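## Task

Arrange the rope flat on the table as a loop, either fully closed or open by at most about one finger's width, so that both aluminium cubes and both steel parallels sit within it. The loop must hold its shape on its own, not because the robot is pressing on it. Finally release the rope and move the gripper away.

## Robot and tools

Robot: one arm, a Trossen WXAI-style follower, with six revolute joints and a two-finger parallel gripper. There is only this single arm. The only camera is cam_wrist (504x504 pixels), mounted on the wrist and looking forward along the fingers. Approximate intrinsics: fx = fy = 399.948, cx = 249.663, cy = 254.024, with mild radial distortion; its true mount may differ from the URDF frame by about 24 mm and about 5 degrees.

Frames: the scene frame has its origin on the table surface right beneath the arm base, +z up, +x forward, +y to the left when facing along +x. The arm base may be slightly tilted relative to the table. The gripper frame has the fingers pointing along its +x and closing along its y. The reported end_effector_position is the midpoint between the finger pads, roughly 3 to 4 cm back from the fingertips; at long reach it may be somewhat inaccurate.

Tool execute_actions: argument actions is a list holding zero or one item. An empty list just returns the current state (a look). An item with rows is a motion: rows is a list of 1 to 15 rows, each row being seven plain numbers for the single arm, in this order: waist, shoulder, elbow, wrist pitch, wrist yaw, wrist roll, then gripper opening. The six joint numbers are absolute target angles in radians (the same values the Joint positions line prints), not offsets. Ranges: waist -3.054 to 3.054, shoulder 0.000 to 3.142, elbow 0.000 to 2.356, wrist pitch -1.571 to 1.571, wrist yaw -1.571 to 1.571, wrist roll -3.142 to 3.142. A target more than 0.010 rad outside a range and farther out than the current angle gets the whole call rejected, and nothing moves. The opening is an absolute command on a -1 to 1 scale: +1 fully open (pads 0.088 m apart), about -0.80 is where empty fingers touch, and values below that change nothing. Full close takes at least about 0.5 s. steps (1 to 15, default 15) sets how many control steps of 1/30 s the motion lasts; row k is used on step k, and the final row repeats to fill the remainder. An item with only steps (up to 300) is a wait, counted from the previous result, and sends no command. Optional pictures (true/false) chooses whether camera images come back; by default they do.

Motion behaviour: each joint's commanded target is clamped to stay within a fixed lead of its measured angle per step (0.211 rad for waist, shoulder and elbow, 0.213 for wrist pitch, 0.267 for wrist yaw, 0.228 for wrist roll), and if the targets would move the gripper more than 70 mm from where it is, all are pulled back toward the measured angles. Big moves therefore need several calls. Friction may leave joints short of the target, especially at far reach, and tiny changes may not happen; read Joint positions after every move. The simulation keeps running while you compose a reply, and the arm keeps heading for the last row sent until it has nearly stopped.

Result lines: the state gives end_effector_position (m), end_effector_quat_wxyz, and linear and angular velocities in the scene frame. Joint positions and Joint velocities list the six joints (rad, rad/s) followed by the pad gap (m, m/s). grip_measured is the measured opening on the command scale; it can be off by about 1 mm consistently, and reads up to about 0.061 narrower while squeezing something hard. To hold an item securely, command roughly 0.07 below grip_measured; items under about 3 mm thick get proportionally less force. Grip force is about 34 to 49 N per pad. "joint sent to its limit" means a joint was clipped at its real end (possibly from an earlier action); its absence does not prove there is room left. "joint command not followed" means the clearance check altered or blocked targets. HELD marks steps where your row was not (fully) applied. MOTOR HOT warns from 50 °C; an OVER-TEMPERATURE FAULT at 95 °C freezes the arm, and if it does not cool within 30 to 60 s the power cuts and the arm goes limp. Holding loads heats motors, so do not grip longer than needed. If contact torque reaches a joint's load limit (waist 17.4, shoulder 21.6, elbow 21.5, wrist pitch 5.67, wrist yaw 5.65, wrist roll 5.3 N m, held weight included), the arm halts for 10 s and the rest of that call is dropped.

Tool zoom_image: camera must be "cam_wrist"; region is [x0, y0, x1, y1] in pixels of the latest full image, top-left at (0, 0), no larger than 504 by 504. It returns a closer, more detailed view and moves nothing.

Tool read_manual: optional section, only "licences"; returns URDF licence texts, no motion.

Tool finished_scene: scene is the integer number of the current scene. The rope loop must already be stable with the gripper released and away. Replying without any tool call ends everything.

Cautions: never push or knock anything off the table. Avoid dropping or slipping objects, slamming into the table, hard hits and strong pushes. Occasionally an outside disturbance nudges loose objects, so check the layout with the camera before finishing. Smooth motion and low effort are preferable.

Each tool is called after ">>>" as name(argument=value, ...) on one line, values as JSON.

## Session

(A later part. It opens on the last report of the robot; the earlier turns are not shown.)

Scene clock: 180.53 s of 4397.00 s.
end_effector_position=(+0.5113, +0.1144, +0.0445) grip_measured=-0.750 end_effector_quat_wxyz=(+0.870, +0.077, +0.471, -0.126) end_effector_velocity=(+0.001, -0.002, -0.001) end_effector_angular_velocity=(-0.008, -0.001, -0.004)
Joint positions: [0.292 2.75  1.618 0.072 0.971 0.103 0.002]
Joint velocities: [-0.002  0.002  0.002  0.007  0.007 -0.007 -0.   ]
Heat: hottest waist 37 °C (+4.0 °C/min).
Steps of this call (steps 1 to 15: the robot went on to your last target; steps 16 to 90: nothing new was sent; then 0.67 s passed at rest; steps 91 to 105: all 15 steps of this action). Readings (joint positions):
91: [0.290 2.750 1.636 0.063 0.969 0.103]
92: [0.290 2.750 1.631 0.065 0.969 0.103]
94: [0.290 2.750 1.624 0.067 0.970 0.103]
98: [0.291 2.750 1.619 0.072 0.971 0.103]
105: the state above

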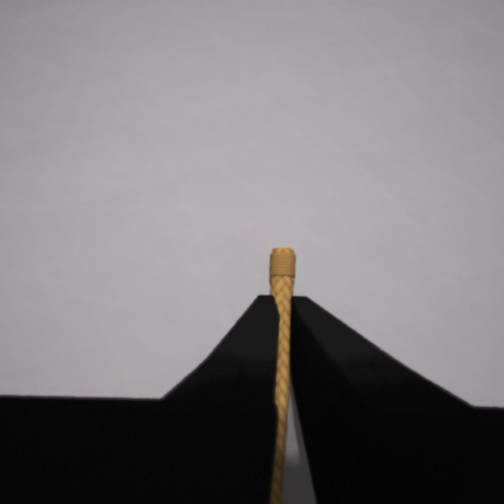

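>>> execute_actions(actions=[{"rows":[[0.31,2.735,1.64,0.02,0.96,0.08,-0.83],[0.33,2.725,1.66,-0.04,0.95,0.03,-0.83],[0.35,2.715,1.68,-0.1,0.93,-0.03,-0.83],[0.37,2.705,1.7,-0.16,0.91,-0.09,-0.83],[0.39,2.7,1.72,-0.22,0.89,-0.15,-0.83],[0.41,2.695,1.73,-0.28,0.87,-0.21,-0.83],[0.43,2.69,1.74,-0.34,0.85,-0.27,-0.83],[0.45,2.69,1.75,-0.4,0.83,-0.33,-0.83],[0.465,2.69,1.75,-0.46,0.81,-0.39,-0.83],[0.48,2.69,1.75,-0.52,0.79,-0.45,-0.83],[0.495,2.69,1.75,-0.58,0.77,-0.51,-0.83],[0.51,2.69,1.75,-0.64,0.75,-0.57,-0.83],[0.52,2.69,1.745,-0.7,0.73,-0.63,-0.83],[0.53,2.685,1.74,-0.75,0.72,-0.69,-0.83],[0.54,2.68,1.73,-0.8,0.71,-0.75,-0.83]]}], pictures=false)

>>> execute_actions(actions=[{"rows":[[0.545,2.675,1.72,-0.84,0.7,-2.95,-0.83],[0.545,2.675,1.72,-0.84,0.7,-2.95,-0.83],[0.55,2.67,1.71,-0.88,0.69,-2.95,-0.83],[0.55,2.67,1.71,-0.88,0.69,-2.95,-0.83],[0.555,2.66,1.695,-0.92,0.68,-2.95,-0.83],[0.555,2.66,1.695,-0.92,0.68,-2.95,-0.83],[0.56,2.655,1.68,-0.96,0.67,-2.95,-0.83],[0.56,2.655,1.68,-0.96,0.67,-2.95,-0.83],[0.56,2.65,1.66,-0.99,0.66,-2.95,-0.83],[0.56,2.65,1.66,-0.99,0.66,-2.95,-0.83],[0.56,2.64,1.63,-1.01,0.65,-2.95,-0.83],[0.56,2.64,1.63,-1.01,0.65,-2.95,-0.83],[0.56,2.63,1.59,-1.01,0.645,-2.95,-0.83],[0.565,2.615,1.55,-0.99,0.64,-2.95,-0.83],[0.57,2.6,1.51,-0.97,0.64,-2.95,-0.83]]}], pictures=false)

>>> execute_actions(actions=[{"rows":[[0.575,2.58,1.46,-0.95,0.64,-2.95,-0.83],[0.58,2.56,1.41,-0.92,0.635,-2.95,-0.83],[0.58,2.54,1.36,-0.89,0.635,-2.95,-0.83],[0.58,2.52,1.31,-0.86,0.635,-2.95,-0.83],[0.58,2.5,1.26,-0.83,0.635,-2.95,-0.83],[0.575,2.475,1.21,-0.8,0.64,-2.95,-0.83],[0.565,2.45,1.16,-0.77,0.64,-2.95,-0.83],[0.55,2.42,1.11,-0.74,0.65,-2.95,-0.83],[0.535,2.39,1.07,-0.72,0.655,-2.95,-0.83],[0.52,2.36,1.03,-0.7,0.66,-2.95,-0.83],[0.5,2.33,0.99,-0.68,0.67,-2.95,-0.83],[0.48,2.3,0.95,-0.65,0.68,-2.95,-0.83],[0.455,2.27,0.91,-0.62,0.69,-2.95,-0.83],[0.43,2.24,0.865,-0.595,0.7,-2.95,-0.83],[0.408,2.203,0.82,-0.569,0.706,-2.95,-0.83]]}], pictures=false)

>>> execute_actions(actions=[{"rows":[[0.408,2.203,0.82,-0.569,0.706,-2.95,-0.83],[0.408,2.203,0.82,-0.569,0.706,-2.95,-0.83],[0.408,2.203,0.82,-0.569,0.706,-2.95,-0.83],[0.408,2.203,0.82,-0.569,0.706,-2.95,-0.83],[0.408,2.203,0.82,-0.569,0.706,-2.95,-0.83],[0.408,2.203,0.82,-0.569,0.706,-2.95,-0.83],[0.408,2.203,0.82,-0.569,0.706,-2.95,-0.83],[0.408,2.203,0.82,-0.569,0.706,-2.95,-0.83],[0.408,2.203,0.82,-0.569,0.706,-2.95,-0.83],[0.408,2.203,0.82,-0.569,0.706,-2.95,-0.83],[0.408,2.203,0.82,-0.569,0.706,-2.95,-0.3]]}], pictures=false)

>>> execute_actions(actions=[{"rows":[[0.47,2.17,0.87,-0.7,0.68,-2.95,-0.3],[0.47,2.17,0.87,-0.7,0.68,-2.95,-0.3],[0.53,2.13,0.93,-0.84,0.66,-2.95,-0.3],[0.53,2.13,0.93,-0.84,0.66,-2.95,-0.3],[0.55,1.4,1.3,-1.55,0.8,0.5,1]]}], pictures=false)

>>> execute_actions(actions=[{"steps":52}])

Scene clock: 211.27 s of 4397.00 s.
end_effector_position=(+0.4316, +0.1877, +0.1262) grip_measured=-0.750 end_effector_quat_wxyz=(+0.728, -0.374, +0.480, +0.317) end_effector_velocity=(-0.336, +0.056, -0.012) end_effector_angular_velocity=(-1.092, +0.745, +3.081)
Joint positions: [ 0.528  2.683  1.75  -0.674  0.744 -0.611  0.002]
Joint velocities: [ 0.344 -0.002 -0.056 -1.59  -0.462 -1.81  -0.001]
Heat: hottest waist 38 °C (+0.0 °C/min).
Steps of this call (steps 1 to 15: the robot went on to your last target; steps 16 to 90: nothing new was sent; then 27.23 s passed at rest; steps 91 to 105: all 15 steps of this action). Readings (joint positions):
91: [0.293 2.749 1.620 0.062 0.971 0.099]
92: [0.296 2.747 1.627 0.032 0.967 0.082]
94: [0.313 2.739 1.649 -0.053 0.946 0.011]
98: [0.391 2.714 1.712 -0.267 0.875 -0.198]
105: the state above

Scene clock: 211.77 s of 4397.00 s.
end_effector_position=(+0.3382, +0.1635, +0.1053) grip_measured=-0.750 end_effector_quat_wxyz=(-0.280, +0.669, -0.257, -0.639) end_effector_velocity=(-0.206, -0.065, -0.074) end_effector_angular_velocity=(-0.264, +0.260, +2.324)
Joint positions: [ 0.561  2.631  1.597 -0.987  0.65  -1.64   0.002]
Joint velocities: [ 0.056 -0.335 -0.95   0.183 -0.11  -2.029 -0.   ]
Heat: hottest waist 38 °C (+0.0 °C/min).
Steps of this call (steps 1 to 15: all 15 steps of this action). Readings (joint positions):
1: [0.538 2.683 1.745 -0.725 0.729 -0.678]
2: [0.546 2.683 1.739 -0.767 0.718 -0.747]
4: [0.553 2.683 1.726 -0.827 0.704 -0.885]
8: [0.555 2.672 1.704 -0.920 0.682 -1.160]
15: the state above

Scene clock: 212.27 s of 4397.00 s.
end_effector_position=(+0.2484, +0.0820, +0.0576) grip_measured=-0.750 end_effector_quat_wxyz=(+0.055, +0.716, +0.056, -0.694) end_effector_velocity=(-0.109, -0.288, -0.104) end_effector_angular_velocity=(-0.011, +0.035, +1.210)
Joint positions: [ 0.464  2.284  0.929 -0.628  0.686 -2.671  0.002]
Joint velocities: [-0.716 -1.004 -1.243  0.755  0.242 -2.044 -0.   ]
Heat: hottest waist 38 °C (+0.0 °C/min).
Steps of this call (steps 1 to 15: all 15 steps of this action). Readings (joint positions):
1: [0.564 2.618 1.561 -0.977 0.648 -1.709]
2: [0.567 2.604 1.520 -0.960 0.645 -1.778]
4: [0.575 2.570 1.428 -0.917 0.640 -1.915]
8: [0.577 2.489 1.232 -0.807 0.639 -2.190]
15: the state above

Scene clock: 212.77 s of 4397.00 s.
end_effector_position=(+0.2366, +0.0604, +0.0484) grip_measured=-0.384 end_effector_quat_wxyz=(+0.132, +0.703, +0.130, -0.687) end_effector_velocity=(+0.000, +0.001, -0.000) end_effector_angular_velocity=(+0.009, +0.001, +0.016)
Joint positions: [ 0.41   2.21   0.83  -0.571  0.704 -2.946  0.02 ]
Joint velocities: [-0.002 -0.002 -0.002  0.007 -0.007 -0.022  0.05 ]
Heat: hottest waist 38 °C (+0.0 °C/min).
Steps of this call (steps 1 to 15: all 15 steps of this action). Readings (joint positions):
1: [0.442 2.255 0.895 -0.612 0.693 -2.739]
2: [0.425 2.235 0.870 -0.603 0.699 -2.804]
4: [0.411 2.218 0.843 -0.585 0.702 -2.883]
8: [0.410 2.212 0.832 -0.573 0.703 -2.933]
15: the state above

Scene clock: 213.27 s of 4397.00 s.
end_effector_position=(+0.2978, -0.0407, +0.2392) grip_measured=+0.897 end_effector_quat_wxyz=(-0.084, +0.803, -0.041, -0.588) end_effector_velocity=(-0.125, -0.476, +0.368) end_effector_angular_velocity=(+0.803, -0.382, -2.021)
Joint positions: [ 0.547  1.757  1.244 -1.203  0.788 -2.455  0.083]
Joint velocities: [ 0.037 -1.56   0.613 -1.546  0.081  1.736  0.1  ]
Heat: hottest waist 38 °C (+0.0 °C/min).
Steps of this call (steps 1 to 15: all 15 steps of this action). Readings (joint positions):
1: [0.415 2.206 0.835 -0.595 0.701 -2.946]
2: [0.428 2.200 0.842 -0.635 0.696 -2.946]
4: [0.475 2.175 0.873 -0.746 0.677 -2.947]
8: [0.528 2.051 0.999 -0.901 0.739 -2.789]
15: the state above

Scene clock: 215.00 s of 4397.00 s.
end_effector_position=(+0.2360, -0.1440, +0.2846) grip_measured=+1.000 end_effector_quat_wxyz=(+0.822, +0.031, +0.568, +0.005) end_effector_velocity=(-0.004, -0.001, -0.002) end_effector_angular_velocity=(+0.002, +0.019, -0.007)
Joint positions: [ 0.549  1.401  1.307 -1.548  0.802  0.495  0.088]
Joint velocities: [-0.002 -0.002 -0.002 -0.022 -0.007  0.022  0.   ]
Heat: hottest waist 37 °C (-1.0 °C/min).
Steps of this call (steps 1 to 52: the robot went on to your last target). Readings (joint positions):
1: [0.548 1.703 1.261 -1.258 0.791 -2.395]
2: [0.549 1.646 1.274 -1.315 0.794 -2.334]
4: [0.549 1.530 1.288 -1.428 0.797 -2.206]
8: [0.549 1.400 1.307 -1.527 0.802 -1.932]
52: the state above

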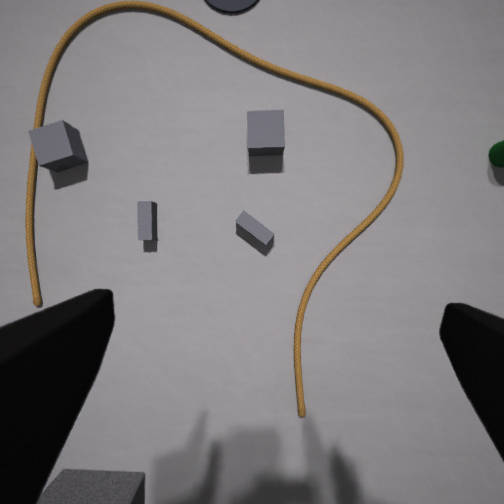

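>>> execute_actions(actions=[{"rows":[[-0.254,0.96,0.55,-0.922,0.755,-0.346,0]]}], pictures=false)

>>> execute_actions(actions=[{"steps":15}])

Scene clock: 228.87 s of 4397.00 s.
end_effector_position=(+0.1360, -0.1712, +0.0870) grip_measured=+0.006 end_effector_quat_wxyz=(+0.717, -0.003, +0.697, +0.004) end_effector_velocity=(-0.065, +0.031, -0.078) end_effector_angular_velocity=(+0.026, +0.251, +0.163)
Joint positions: [-0.23   0.971  0.569 -0.939  0.756 -0.317  0.039]
Joint velocities: [-0.3   -0.017 -0.295  0.212 -0.022 -0.33  -0.002]
Heat: hottest waist 34 °C (-2.0 °C/min).
Steps of this call (steps 1 to 30: the robot went on to your last target; steps 31 to 90: nothing new was sent; then 10.37 s passed at rest; steps 91 to 105: all 15 steps of this action). Readings (joint positions):
91: [0.529 1.368 1.274 -1.489 0.793 0.444]
92: [0.473 1.317 1.212 -1.409 0.774 0.375]
94: [0.338 1.192 1.084 -1.296 0.768 0.237]
98: [0.078 0.991 0.854 -1.041 0.765 -0.035]
105: the state above

Scene clock: 229.37 s of 4397.00 s.
end_effector_position=(+0.1341, -0.1726, +0.0844) grip_measured=+0.003 end_effector_quat_wxyz=(+0.716, -0.005, +0.698, +0.004) end_effector_velocity=(-0.000, +0.002, -0.001) end_effector_angular_velocity=(+0.006, -0.002, +0.004)
Joint positions: [-0.25   0.964  0.561 -0.924  0.756 -0.342  0.039]
Joint velocities: [-0.002 -0.002 -0.007  0.007 -0.007 -0.007 -0.   ]
Heat: hottest waist 34 °C (-2.0 °C/min).
Steps of this call (steps 1 to 15: the robot went on to your last target). Readings (joint positions):
1: [-0.238 0.971 0.563 -0.932 0.756 -0.326]
2: [-0.242 0.969 0.563 -0.928 0.756 -0.331]
4: [-0.246 0.965 0.563 -0.924 0.756 -0.337]
8: [-0.249 0.964 0.561 -0.924 0.756 -0.342]
15: the state above

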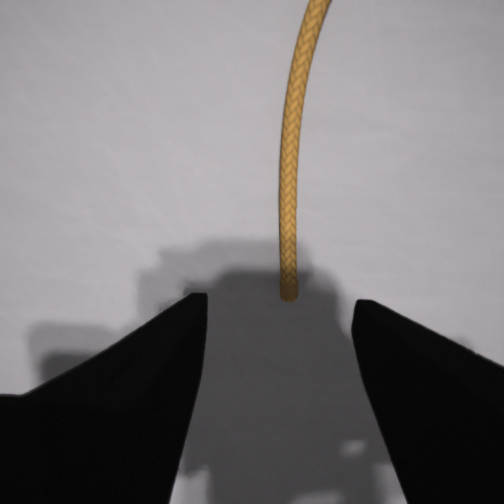

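>>> execute_actions(actions=[{"rows":[[-0.33,0.985,0.51,-0.79,0.73,-0.45,0],[-0.33,0.985,0.51,-0.79,0.73,-0.45,0],[-0.33,0.985,0.51,-0.79,0.73,-0.45,0],[-0.41,1.01,0.465,-0.66,0.705,-0.55,0],[-0.41,1.01,0.465,-0.66,0.705,-0.55,0],[-0.41,1.01,0.465,-0.66,0.705,-0.55,0],[-0.482,1.04,0.42,-0.535,0.678,-0.636,0]]}], pictures=false)

>>> execute_actions(actions=[{"rows":[[-0.482,1.04,0.42,-0.535,0.678,-0.636,-0.83]],"steps":12}])

Scene clock: 238.53 s of 4397.00 s.
end_effector_position=(+0.1352, -0.1715, +0.0365) grip_measured=+0.002 end_effector_quat_wxyz=(+0.713, -0.009, +0.701, +0.010) end_effector_velocity=(-0.004, -0.001, -0.003) end_effector_angular_velocity=(-0.022, +0.013, +0.026)
Joint positions: [-0.469  1.031  0.432 -0.557  0.686 -0.626  0.039]
Joint velocities: [-0.007 -0.002 -0.017  0.022  0.022 -0.037 -0.   ]
Heat: hottest waist 32 °C (-5.0 °C/min).
Steps of this call (steps 1 to 15: the robot went on to your last target; steps 16 to 90: nothing new was sent; then 5.67 s passed at rest; steps 91 to 105: all 15 steps of this action). Readings (joint positions):
91: [-0.262 0.965 0.553 -0.894 0.750 -0.370]
92: [-0.284 0.967 0.543 -0.852 0.744 -0.395]
94: [-0.323 0.979 0.522 -0.791 0.732 -0.450]
98: [-0.426 1.012 0.462 -0.621 0.698 -0.570]
105: the state above

Scene clock: 238.93 s of 4397.00 s.
end_effector_position=(+0.1381, -0.1737, +0.0366) grip_measured=-0.752 end_effector_quat_wxyz=(+0.717, -0.009, +0.697, +0.005) end_effector_velocity=(-0.002, +0.003, -0.000) end_effector_angular_velocity=(+0.009, +0.002, +0.010)
Joint positions: [-0.471  1.029  0.432 -0.538  0.684 -0.632  0.002]
Joint velocities: [-0.002 -0.007 -0.007 -0.007 -0.007 -0.007 -0.   ]
Heat: hottest waist 32 °C (-5.1 °C/min).
Steps of this call (steps 1 to 12: all 12 steps of this action). Readings (joint positions):
1: [-0.469 1.031 0.432 -0.556 0.689 -0.627]
2: [-0.470 1.030 0.432 -0.549 0.692 -0.629]
4: [-0.471 1.030 0.432 -0.541 0.687 -0.632]
8: [-0.471 1.030 0.432 -0.538 0.684 -0.632]
12: the state above

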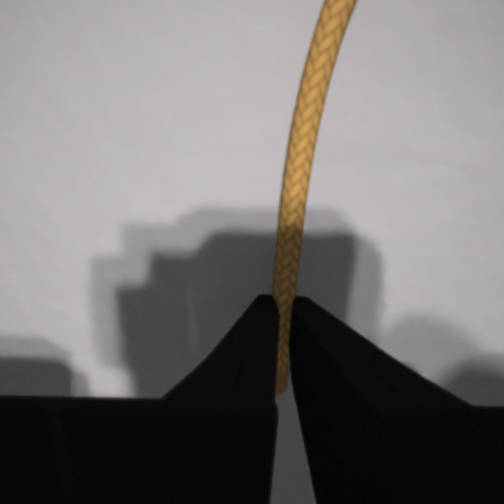

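>>> execute_actions(actions=[{"rows":[[-0.44,1.03,0.445,-0.58,0.695,1.32,-0.83],[-0.4,1.04,0.455,-0.62,0.71,1.32,-0.83],[-0.36,1.06,0.46,-0.64,0.72,1.32,-0.83],[-0.33,1.09,0.46,-0.64,0.73,1.32,-0.83],[-0.3,1.12,0.46,-0.63,0.74,1.32,-0.83],[-0.27,1.15,0.465,-0.63,0.75,1.32,-0.83],[-0.24,1.18,0.47,-0.63,0.755,1.32,-0.83],[-0.21,1.21,0.475,-0.63,0.76,1.32,-0.83],[-0.18,1.24,0.48,-0.63,0.765,1.32,-0.83],[-0.15,1.27,0.485,-0.63,0.77,1.32,-0.83],[-0.125,1.3,0.49,-0.63,0.775,1.32,-0.83],[-0.1,1.33,0.495,-0.63,0.78,1.32,-0.83],[-0.075,1.36,0.5,-0.63,0.78,1.32,-0.83],[-0.05,1.39,0.505,-0.63,0.785,1.32,-0.83],[-0.025,1.42,0.51,-0.63,0.785,1.32,-0.83]]}], pictures=false)

>>> execute_actions(actions=[{"rows":[[-0.01,1.445,0.52,-0.63,0.785,1.32,-0.83],[0.005,1.47,0.525,-0.625,0.785,1.32,-0.83],[0.02,1.495,0.53,-0.62,0.785,1.32,-0.83],[0.035,1.52,0.54,-0.62,0.785,1.32,-0.83],[0.05,1.545,0.55,-0.62,0.785,1.32,-0.83],[0.06,1.57,0.555,-0.615,0.785,1.32,-0.83],[0.07,1.595,0.565,-0.61,0.785,1.32,-0.83],[0.08,1.62,0.57,-0.6,0.785,1.32,-0.83],[0.085,1.645,0.58,-0.59,0.785,1.32,-0.83],[0.088,1.67,0.585,-0.57,0.785,1.32,-0.83],[0.088,1.695,0.588,-0.55,0.783,1.32,-0.83],[0.088,1.718,0.588,-0.525,0.782,1.32,-0.83]]}], pictures=false)

>>> execute_actions(actions=[{"rows":[[0.088,1.718,0.588,-0.525,0.782,1.32,-0.83],[0.088,1.718,0.588,-0.525,0.782,1.32,-0.83],[0.088,1.718,0.588,-0.525,0.782,1.32,-0.83],[0.088,1.718,0.588,-0.525,0.782,1.32,-0.83],[0.088,1.718,0.588,-0.525,0.782,1.32,-0.83],[0.088,1.718,0.588,-0.525,0.782,1.32,-0.3],[0.088,1.718,0.588,-0.525,0.782,1.32,-0.3],[0.088,1.718,0.588,-0.525,0.782,1.32,-0.3],[0.088,1.718,0.588,-0.525,0.782,1.32,-0.3],[0.17,1.68,0.64,-0.7,0.77,1.32,-0.3],[0.17,1.68,0.64,-0.7,0.77,1.32,-0.3],[0.25,1.66,0.7,-0.85,0.75,1.32,-0.3],[0.25,1.66,0.7,-0.85,0.75,1.32,-0.3],[0.53,2.14,0.94,-0.84,0.655,0.69,0.3]]}], pictures=false)

>>> execute_actions(actions=[{"steps":22}])

Scene clock: 252.63 s of 4397.00 s.
end_effector_position=(+0.1767, -0.1117, +0.0522) grip_measured=-0.752 end_effector_quat_wxyz=(+0.695, +0.175, +0.677, -0.168) end_effector_velocity=(+0.076, +0.162, +0.016) end_effector_angular_velocity=(+0.029, +0.015, -0.956)
Joint positions: [-0.086  1.346  0.493 -0.628  0.777  0.383  0.002]
Joint velocities: [ 0.75   0.877  0.149 -0.022  0.066  2.015 -0.   ]
Heat: hottest waist 30 °C (-7.1 °C/min).
Steps of this call (steps 1 to 15: the robot went on to your last target; steps 16 to 90: nothing new was sent; then 10.20 s passed at rest; steps 91 to 105: all 15 steps of this action). Readings (joint positions):
91: [-0.466 1.028 0.435 -0.543 0.686 -0.583]
92: [-0.454 1.030 0.439 -0.563 0.690 -0.511]
94: [-0.402 1.046 0.444 -0.607 0.708 -0.373]
98: [-0.281 1.141 0.458 -0.623 0.742 -0.099]
105: the state above

Scene clock: 253.13 s of 4397.00 s.
end_effector_position=(+0.2104, -0.0572, +0.0445) grip_measured=-0.752 end_effector_quat_wxyz=(+0.602, +0.386, +0.588, -0.378) end_effector_velocity=(-0.006, +0.028, -0.024) end_effector_angular_velocity=(+0.004, +0.073, -0.357)
Joint positions: [ 0.086  1.699  0.58  -0.538  0.782  1.281  0.002]
Joint velocities: [ 0.012  0.193 -0.002  0.081 -0.007  0.447 -0.   ]
Heat: hottest waist 30 °C (-7.0 °C/min).
Steps of this call (steps 1 to 15: all 15 steps of this action). Readings (joint positions):
1: [-0.062 1.375 0.498 -0.628 0.778 0.451]
2: [-0.040 1.403 0.504 -0.628 0.779 0.520]
4: [-0.005 1.455 0.516 -0.626 0.781 0.657]
8: [0.052 1.556 0.547 -0.614 0.782 0.933]
15: the state above

Scene clock: 253.63 s of 4397.00 s.
end_effector_position=(+0.2233, -0.0330, +0.0878) grip_measured=-0.155 end_effector_quat_wxyz=(+0.652, +0.295, +0.643, -0.272) end_effector_velocity=(+0.471, +0.502, +0.298) end_effector_angular_velocity=(+0.713, -1.048, +2.670)
Joint positions: [ 0.274  1.754  0.733 -0.798  0.726  1.211  0.031]
Joint velocities: [ 1.56   1.614  1.697  0.183 -0.74  -1.722  0.174]
Heat: hottest waist 30 °C (-7.1 °C/min).
Steps of this call (steps 1 to 15: all 15 steps of this action). Readings (joint positions):
1: [0.086 1.704 0.580 -0.535 0.782 1.293]
2: [0.086 1.707 0.580 -0.532 0.782 1.300]
4: [0.086 1.709 0.580 -0.529 0.782 1.309]
8: [0.086 1.710 0.581 -0.527 0.782 1.315]
15: the state above

Scene clock: 254.37 s of 4397.00 s.
end_effector_position=(+0.2367, +0.0607, +0.1006) grip_measured=+0.297 end_effector_quat_wxyz=(+0.716, -0.005, +0.698, +0.006) end_effector_velocity=(-0.003, -0.002, +0.000) end_effector_angular_velocity=(-0.003, +0.017, +0.001)
Joint positions: [ 0.532  2.133  0.935 -0.839  0.654  0.694  0.054]
Joint velocities: [-0.002 -0.002  0.002 -0.022 -0.007  0.007  0.   ]
Heat: hottest waist 30 °C (-7.0 °C/min).
Steps of this call (steps 1 to 22: the robot went on to your last target). Readings (joint positions):
1: [0.326 1.811 0.791 -0.796 0.704 1.153]
2: [0.381 1.872 0.843 -0.805 0.691 1.087]
4: [0.478 1.986 0.918 -0.815 0.674 0.948]
8: [0.534 2.119 0.936 -0.841 0.654 0.749]
22: the state above

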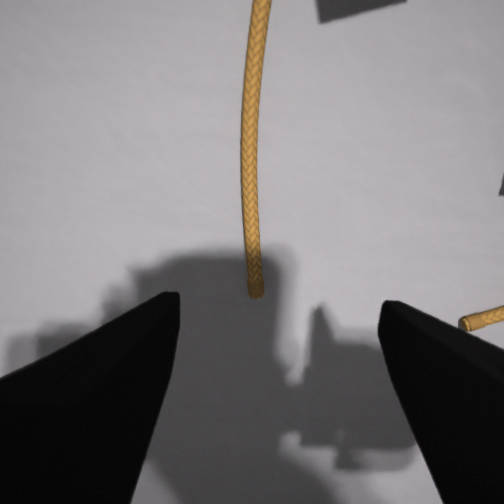

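>>> execute_actions(actions=[{"rows":[[0.49,2.175,0.9,-0.74,0.67,0.64,0],[0.49,2.175,0.9,-0.74,0.67,0.64,0],[0.49,2.175,0.9,-0.74,0.67,0.64,0],[0.44,2.215,0.855,-0.63,0.69,0.58,0],[0.44,2.215,0.855,-0.63,0.69,0.58,0],[0.44,2.215,0.855,-0.63,0.69,0.58,0],[0.394,2.253,0.815,-0.523,0.71,0.5,0]]}], pictures=false)

>>> execute_actions(actions=[{"rows":[[0.394,2.253,0.815,-0.523,0.71,0.5,-0.83]],"steps":12}])

Scene clock: 265.07 s of 4397.00 s.
end_effector_position=(+0.2359, +0.0648, +0.0394) grip_measured=+0.004 end_effector_quat_wxyz=(+0.714, -0.019, +0.700, +0.018) end_effector_velocity=(-0.001, -0.002, -0.001) end_effector_angular_velocity=(-0.006, -0.004, +0.033)
Joint positions: [ 0.4    2.244  0.825 -0.527  0.707  0.507  0.039]
Joint velocities: [-0.002 -0.002 -0.007  0.007  0.007 -0.037 -0.001]
Heat: hottest waist 30 °C (-8.1 °C/min).
Steps of this call (steps 1 to 15: the robot went on to your last target; steps 16 to 90: nothing new was sent; then 7.20 s passed at rest; steps 91 to 105: all 15 steps of this action). Readings (joint positions):
91: [0.530 2.137 0.931 -0.823 0.657 0.681]
92: [0.522 2.142 0.926 -0.791 0.660 0.668]
94: [0.500 2.163 0.913 -0.738 0.669 0.640]
98: [0.434 2.214 0.856 -0.599 0.694 0.555]
105: the state above

Scene clock: 265.47 s of 4397.00 s.
end_effector_position=(+0.2360, +0.0648, +0.0393) grip_measured=-0.755 end_effector_quat_wxyz=(+0.714, -0.019, +0.699, +0.019) end_effector_velocity=(-0.002, -0.001, -0.000) end_effector_angular_velocity=(+0.003, +0.010, +0.025)
Joint positions: [ 0.399  2.244  0.824 -0.525  0.707  0.503  0.002]
Joint velocities: [-0.002 -0.002 -0.002 -0.007 -0.007 -0.022  0.   ]
Heat: hottest waist 29 °C (-9.0 °C/min).
Steps of this call (steps 1 to 12: all 12 steps of this action). Readings (joint positions):
1: [0.400 2.244 0.825 -0.527 0.707 0.506]
2: [0.399 2.244 0.825 -0.527 0.707 0.505]
4: [0.399 2.244 0.825 -0.525 0.707 0.504]
8: [0.399 2.244 0.824 -0.525 0.707 0.503]
12: the state above

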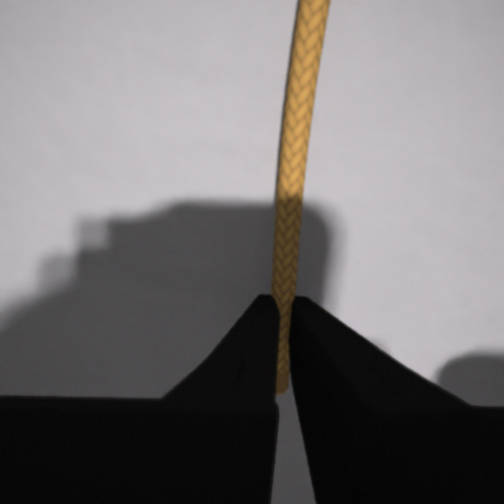

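>>> execute_actions(actions=[{"rows":[[0.41,2.22,0.83,-0.56,0.705,0.44,-0.83],[0.415,2.19,0.83,-0.59,0.705,0.37,-0.83],[0.41,2.155,0.82,-0.61,0.707,0.3,-0.83],[0.4,2.12,0.8,-0.62,0.71,0.24,-0.83],[0.385,2.085,0.78,-0.625,0.715,0.17,-0.83],[0.37,2.05,0.76,-0.63,0.72,0.1,-0.83],[0.35,2.015,0.745,-0.63,0.727,0.04,-0.83],[0.33,1.98,0.725,-0.63,0.733,-0.03,-0.83],[0.31,1.945,0.71,-0.63,0.74,-0.09,-0.83],[0.29,1.91,0.69,-0.63,0.745,-0.16,-0.83],[0.265,1.875,0.675,-0.63,0.752,-0.22,-0.83],[0.24,1.84,0.655,-0.625,0.758,-0.29,-0.83],[0.215,1.805,0.64,-0.62,0.764,-0.35,-0.83],[0.19,1.775,0.625,-0.61,0.77,-0.41,-0.83],[0.165,1.748,0.608,-0.595,0.775,-0.47,-0.83]]}], pictures=false)

>>> execute_actions(actions=[{"steps":12}])

Scene clock: 274.50 s of 4397.00 s.
end_effector_position=(+0.2197, -0.0254, +0.0585) grip_measured=-0.755 end_effector_quat_wxyz=(+0.680, -0.229, +0.660, +0.224) end_effector_velocity=(-0.059, -0.219, -0.047) end_effector_angular_velocity=(-0.031, -0.015, +0.780)
Joint positions: [ 0.224  1.822  0.656 -0.616  0.76  -0.327  0.002]
Joint velocities: [-0.745 -0.95  -0.501  0.256  0.168 -1.795 -0.   ]
Heat: hottest waist 29 °C (-8.0 °C/min).
Steps of this call (steps 1 to 15: the robot went on to your last target; steps 16 to 90: nothing new was sent; then 5.53 s passed at rest; steps 91 to 105: all 15 steps of this action). Readings (joint positions):
91: [0.400 2.241 0.825 -0.529 0.707 0.489]
92: [0.403 2.234 0.825 -0.545 0.707 0.456]
94: [0.406 2.198 0.819 -0.585 0.707 0.359]
98: [0.377 2.062 0.775 -0.616 0.719 0.118]
105: the state above

Scene clock: 274.90 s of 4397.00 s.
end_effector_position=(+0.2144, -0.0409, +0.0547) grip_measured=-0.755 end_effector_quat_wxyz=(+0.672, -0.252, +0.653, +0.244) end_effector_velocity=(-0.000, +0.002, -0.000) end_effector_angular_velocity=(+0.023, +0.002, +0.024)
Joint positions: [ 0.17   1.754  0.618 -0.596  0.772 -0.465  0.002]
Joint velocities: [-0.007 -0.007 -0.002  0.007 -0.022 -0.037 -0.   ]
Heat: hottest waist 29 °C (-8.1 °C/min).
Steps of this call (steps 1 to 12: the robot went on to your last target). Readings (joint positions):
1: [0.202 1.796 0.642 -0.610 0.766 -0.373]
2: [0.187 1.777 0.633 -0.607 0.770 -0.404]
4: [0.174 1.761 0.625 -0.600 0.771 -0.438]
8: [0.171 1.755 0.619 -0.597 0.772 -0.461]
12: the state above

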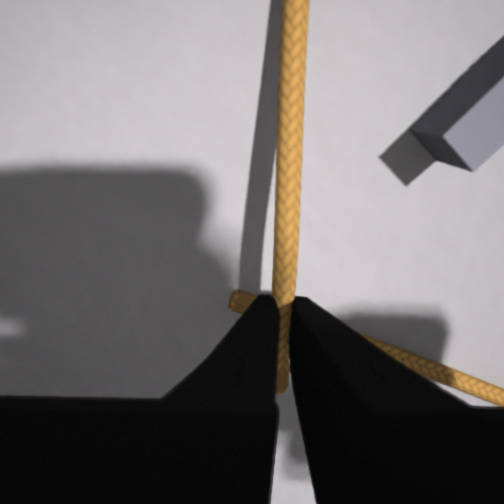

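>>> execute_actions(actions=[{"rows":[[0.14,1.755,0.592,-0.555,0.775,-0.49,-0.83],[0.14,1.755,0.592,-0.555,0.775,-0.49,-0.83],[0.14,1.755,0.592,-0.555,0.775,-0.49,-0.83],[0.14,1.755,0.592,-0.555,0.775,-0.49,-0.83],[0.14,1.755,0.592,-0.555,0.775,-0.49,-0.83],[0.14,1.755,0.592,-0.555,0.775,-0.49,-0.83],[0.14,1.755,0.592,-0.555,0.775,-0.49,-0.4],[0.14,1.755,0.592,-0.555,0.775,-0.49,-0.4],[0.14,1.755,0.592,-0.555,0.775,-0.49,-0.4],[0.14,1.755,0.592,-0.555,0.775,-0.49,-0.4],[0.22,1.71,0.65,-0.73,0.76,-0.49,-0.4],[0.22,1.71,0.65,-0.73,0.76,-0.49,-0.4],[0.3,1.68,0.71,-0.89,0.745,-0.49,-0.4],[0.3,1.68,0.71,-0.89,0.745,-0.49,-0.4],[0.7,1.7,1.5,-1.5,0.7,0.65,1]]}], pictures=false)

>>> execute_actions(actions=[{"steps":32}])

Scene clock: 280.37 s of 4397.00 s.
end_effector_position=(+0.2080, -0.0420, +0.0863) grip_measured=-0.371 end_effector_quat_wxyz=(+0.648, -0.294, +0.641, +0.288) end_effector_velocity=(+0.120, +0.088, +0.433) end_effector_angular_velocity=(+0.175, -0.355, -0.478)
Joint positions: [ 0.273  1.709  0.687 -0.83   0.747 -0.443  0.021]
Joint velocities: [ 1.448 -0.09   1.272 -2.117 -0.418  2.015  0.175]
Heat: hottest waist 29 °C (-7.1 °C/min).
Steps of this call (steps 1 to 30: the robot went on to your last target; steps 31 to 90: nothing new was sent; then 1.97 s passed at rest; steps 91 to 105: all 15 steps of this action). Readings (joint positions):
91: [0.167 1.753 0.614 -0.587 0.772 -0.472]
92: [0.161 1.753 0.611 -0.575 0.772 -0.477]
94: [0.150 1.753 0.605 -0.566 0.773 -0.482]
98: [0.145 1.753 0.601 -0.559 0.773 -0.486]
105: the state above

Scene clock: 281.43 s of 4397.00 s.
end_effector_position=(+0.2737, -0.0565, +0.3230) grip_measured=+1.000 end_effector_quat_wxyz=(+0.822, +0.061, +0.564, +0.047) end_effector_velocity=(-0.003, +0.001, -0.002) end_effector_angular_velocity=(+0.009, +0.017, +0.017)
Joint positions: [ 0.699  1.697  1.493 -1.498  0.702  0.646  0.088]
Joint velocities: [-0.002 -0.002 -0.002 -0.007 -0.022 -0.007  0.   ]
Heat: hottest waist 29 °C (-6.1 °C/min).
Steps of this call (steps 1 to 32: the robot went on to your last target). Readings (joint positions):
1: [0.326 1.708 0.733 -0.888 0.733 -0.381]
2: [0.382 1.708 0.787 -0.937 0.723 -0.320]
4: [0.492 1.707 0.902 -1.048 0.716 -0.199]
8: [0.671 1.706 1.142 -1.293 0.700 0.064]
32: the state above

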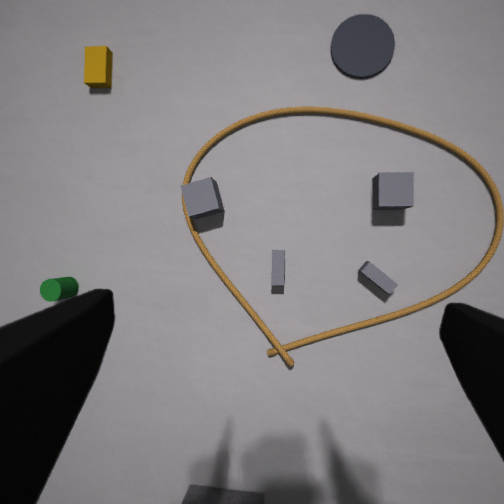

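>>> finished_scene(scene=2)

The scene is finished: the task was done.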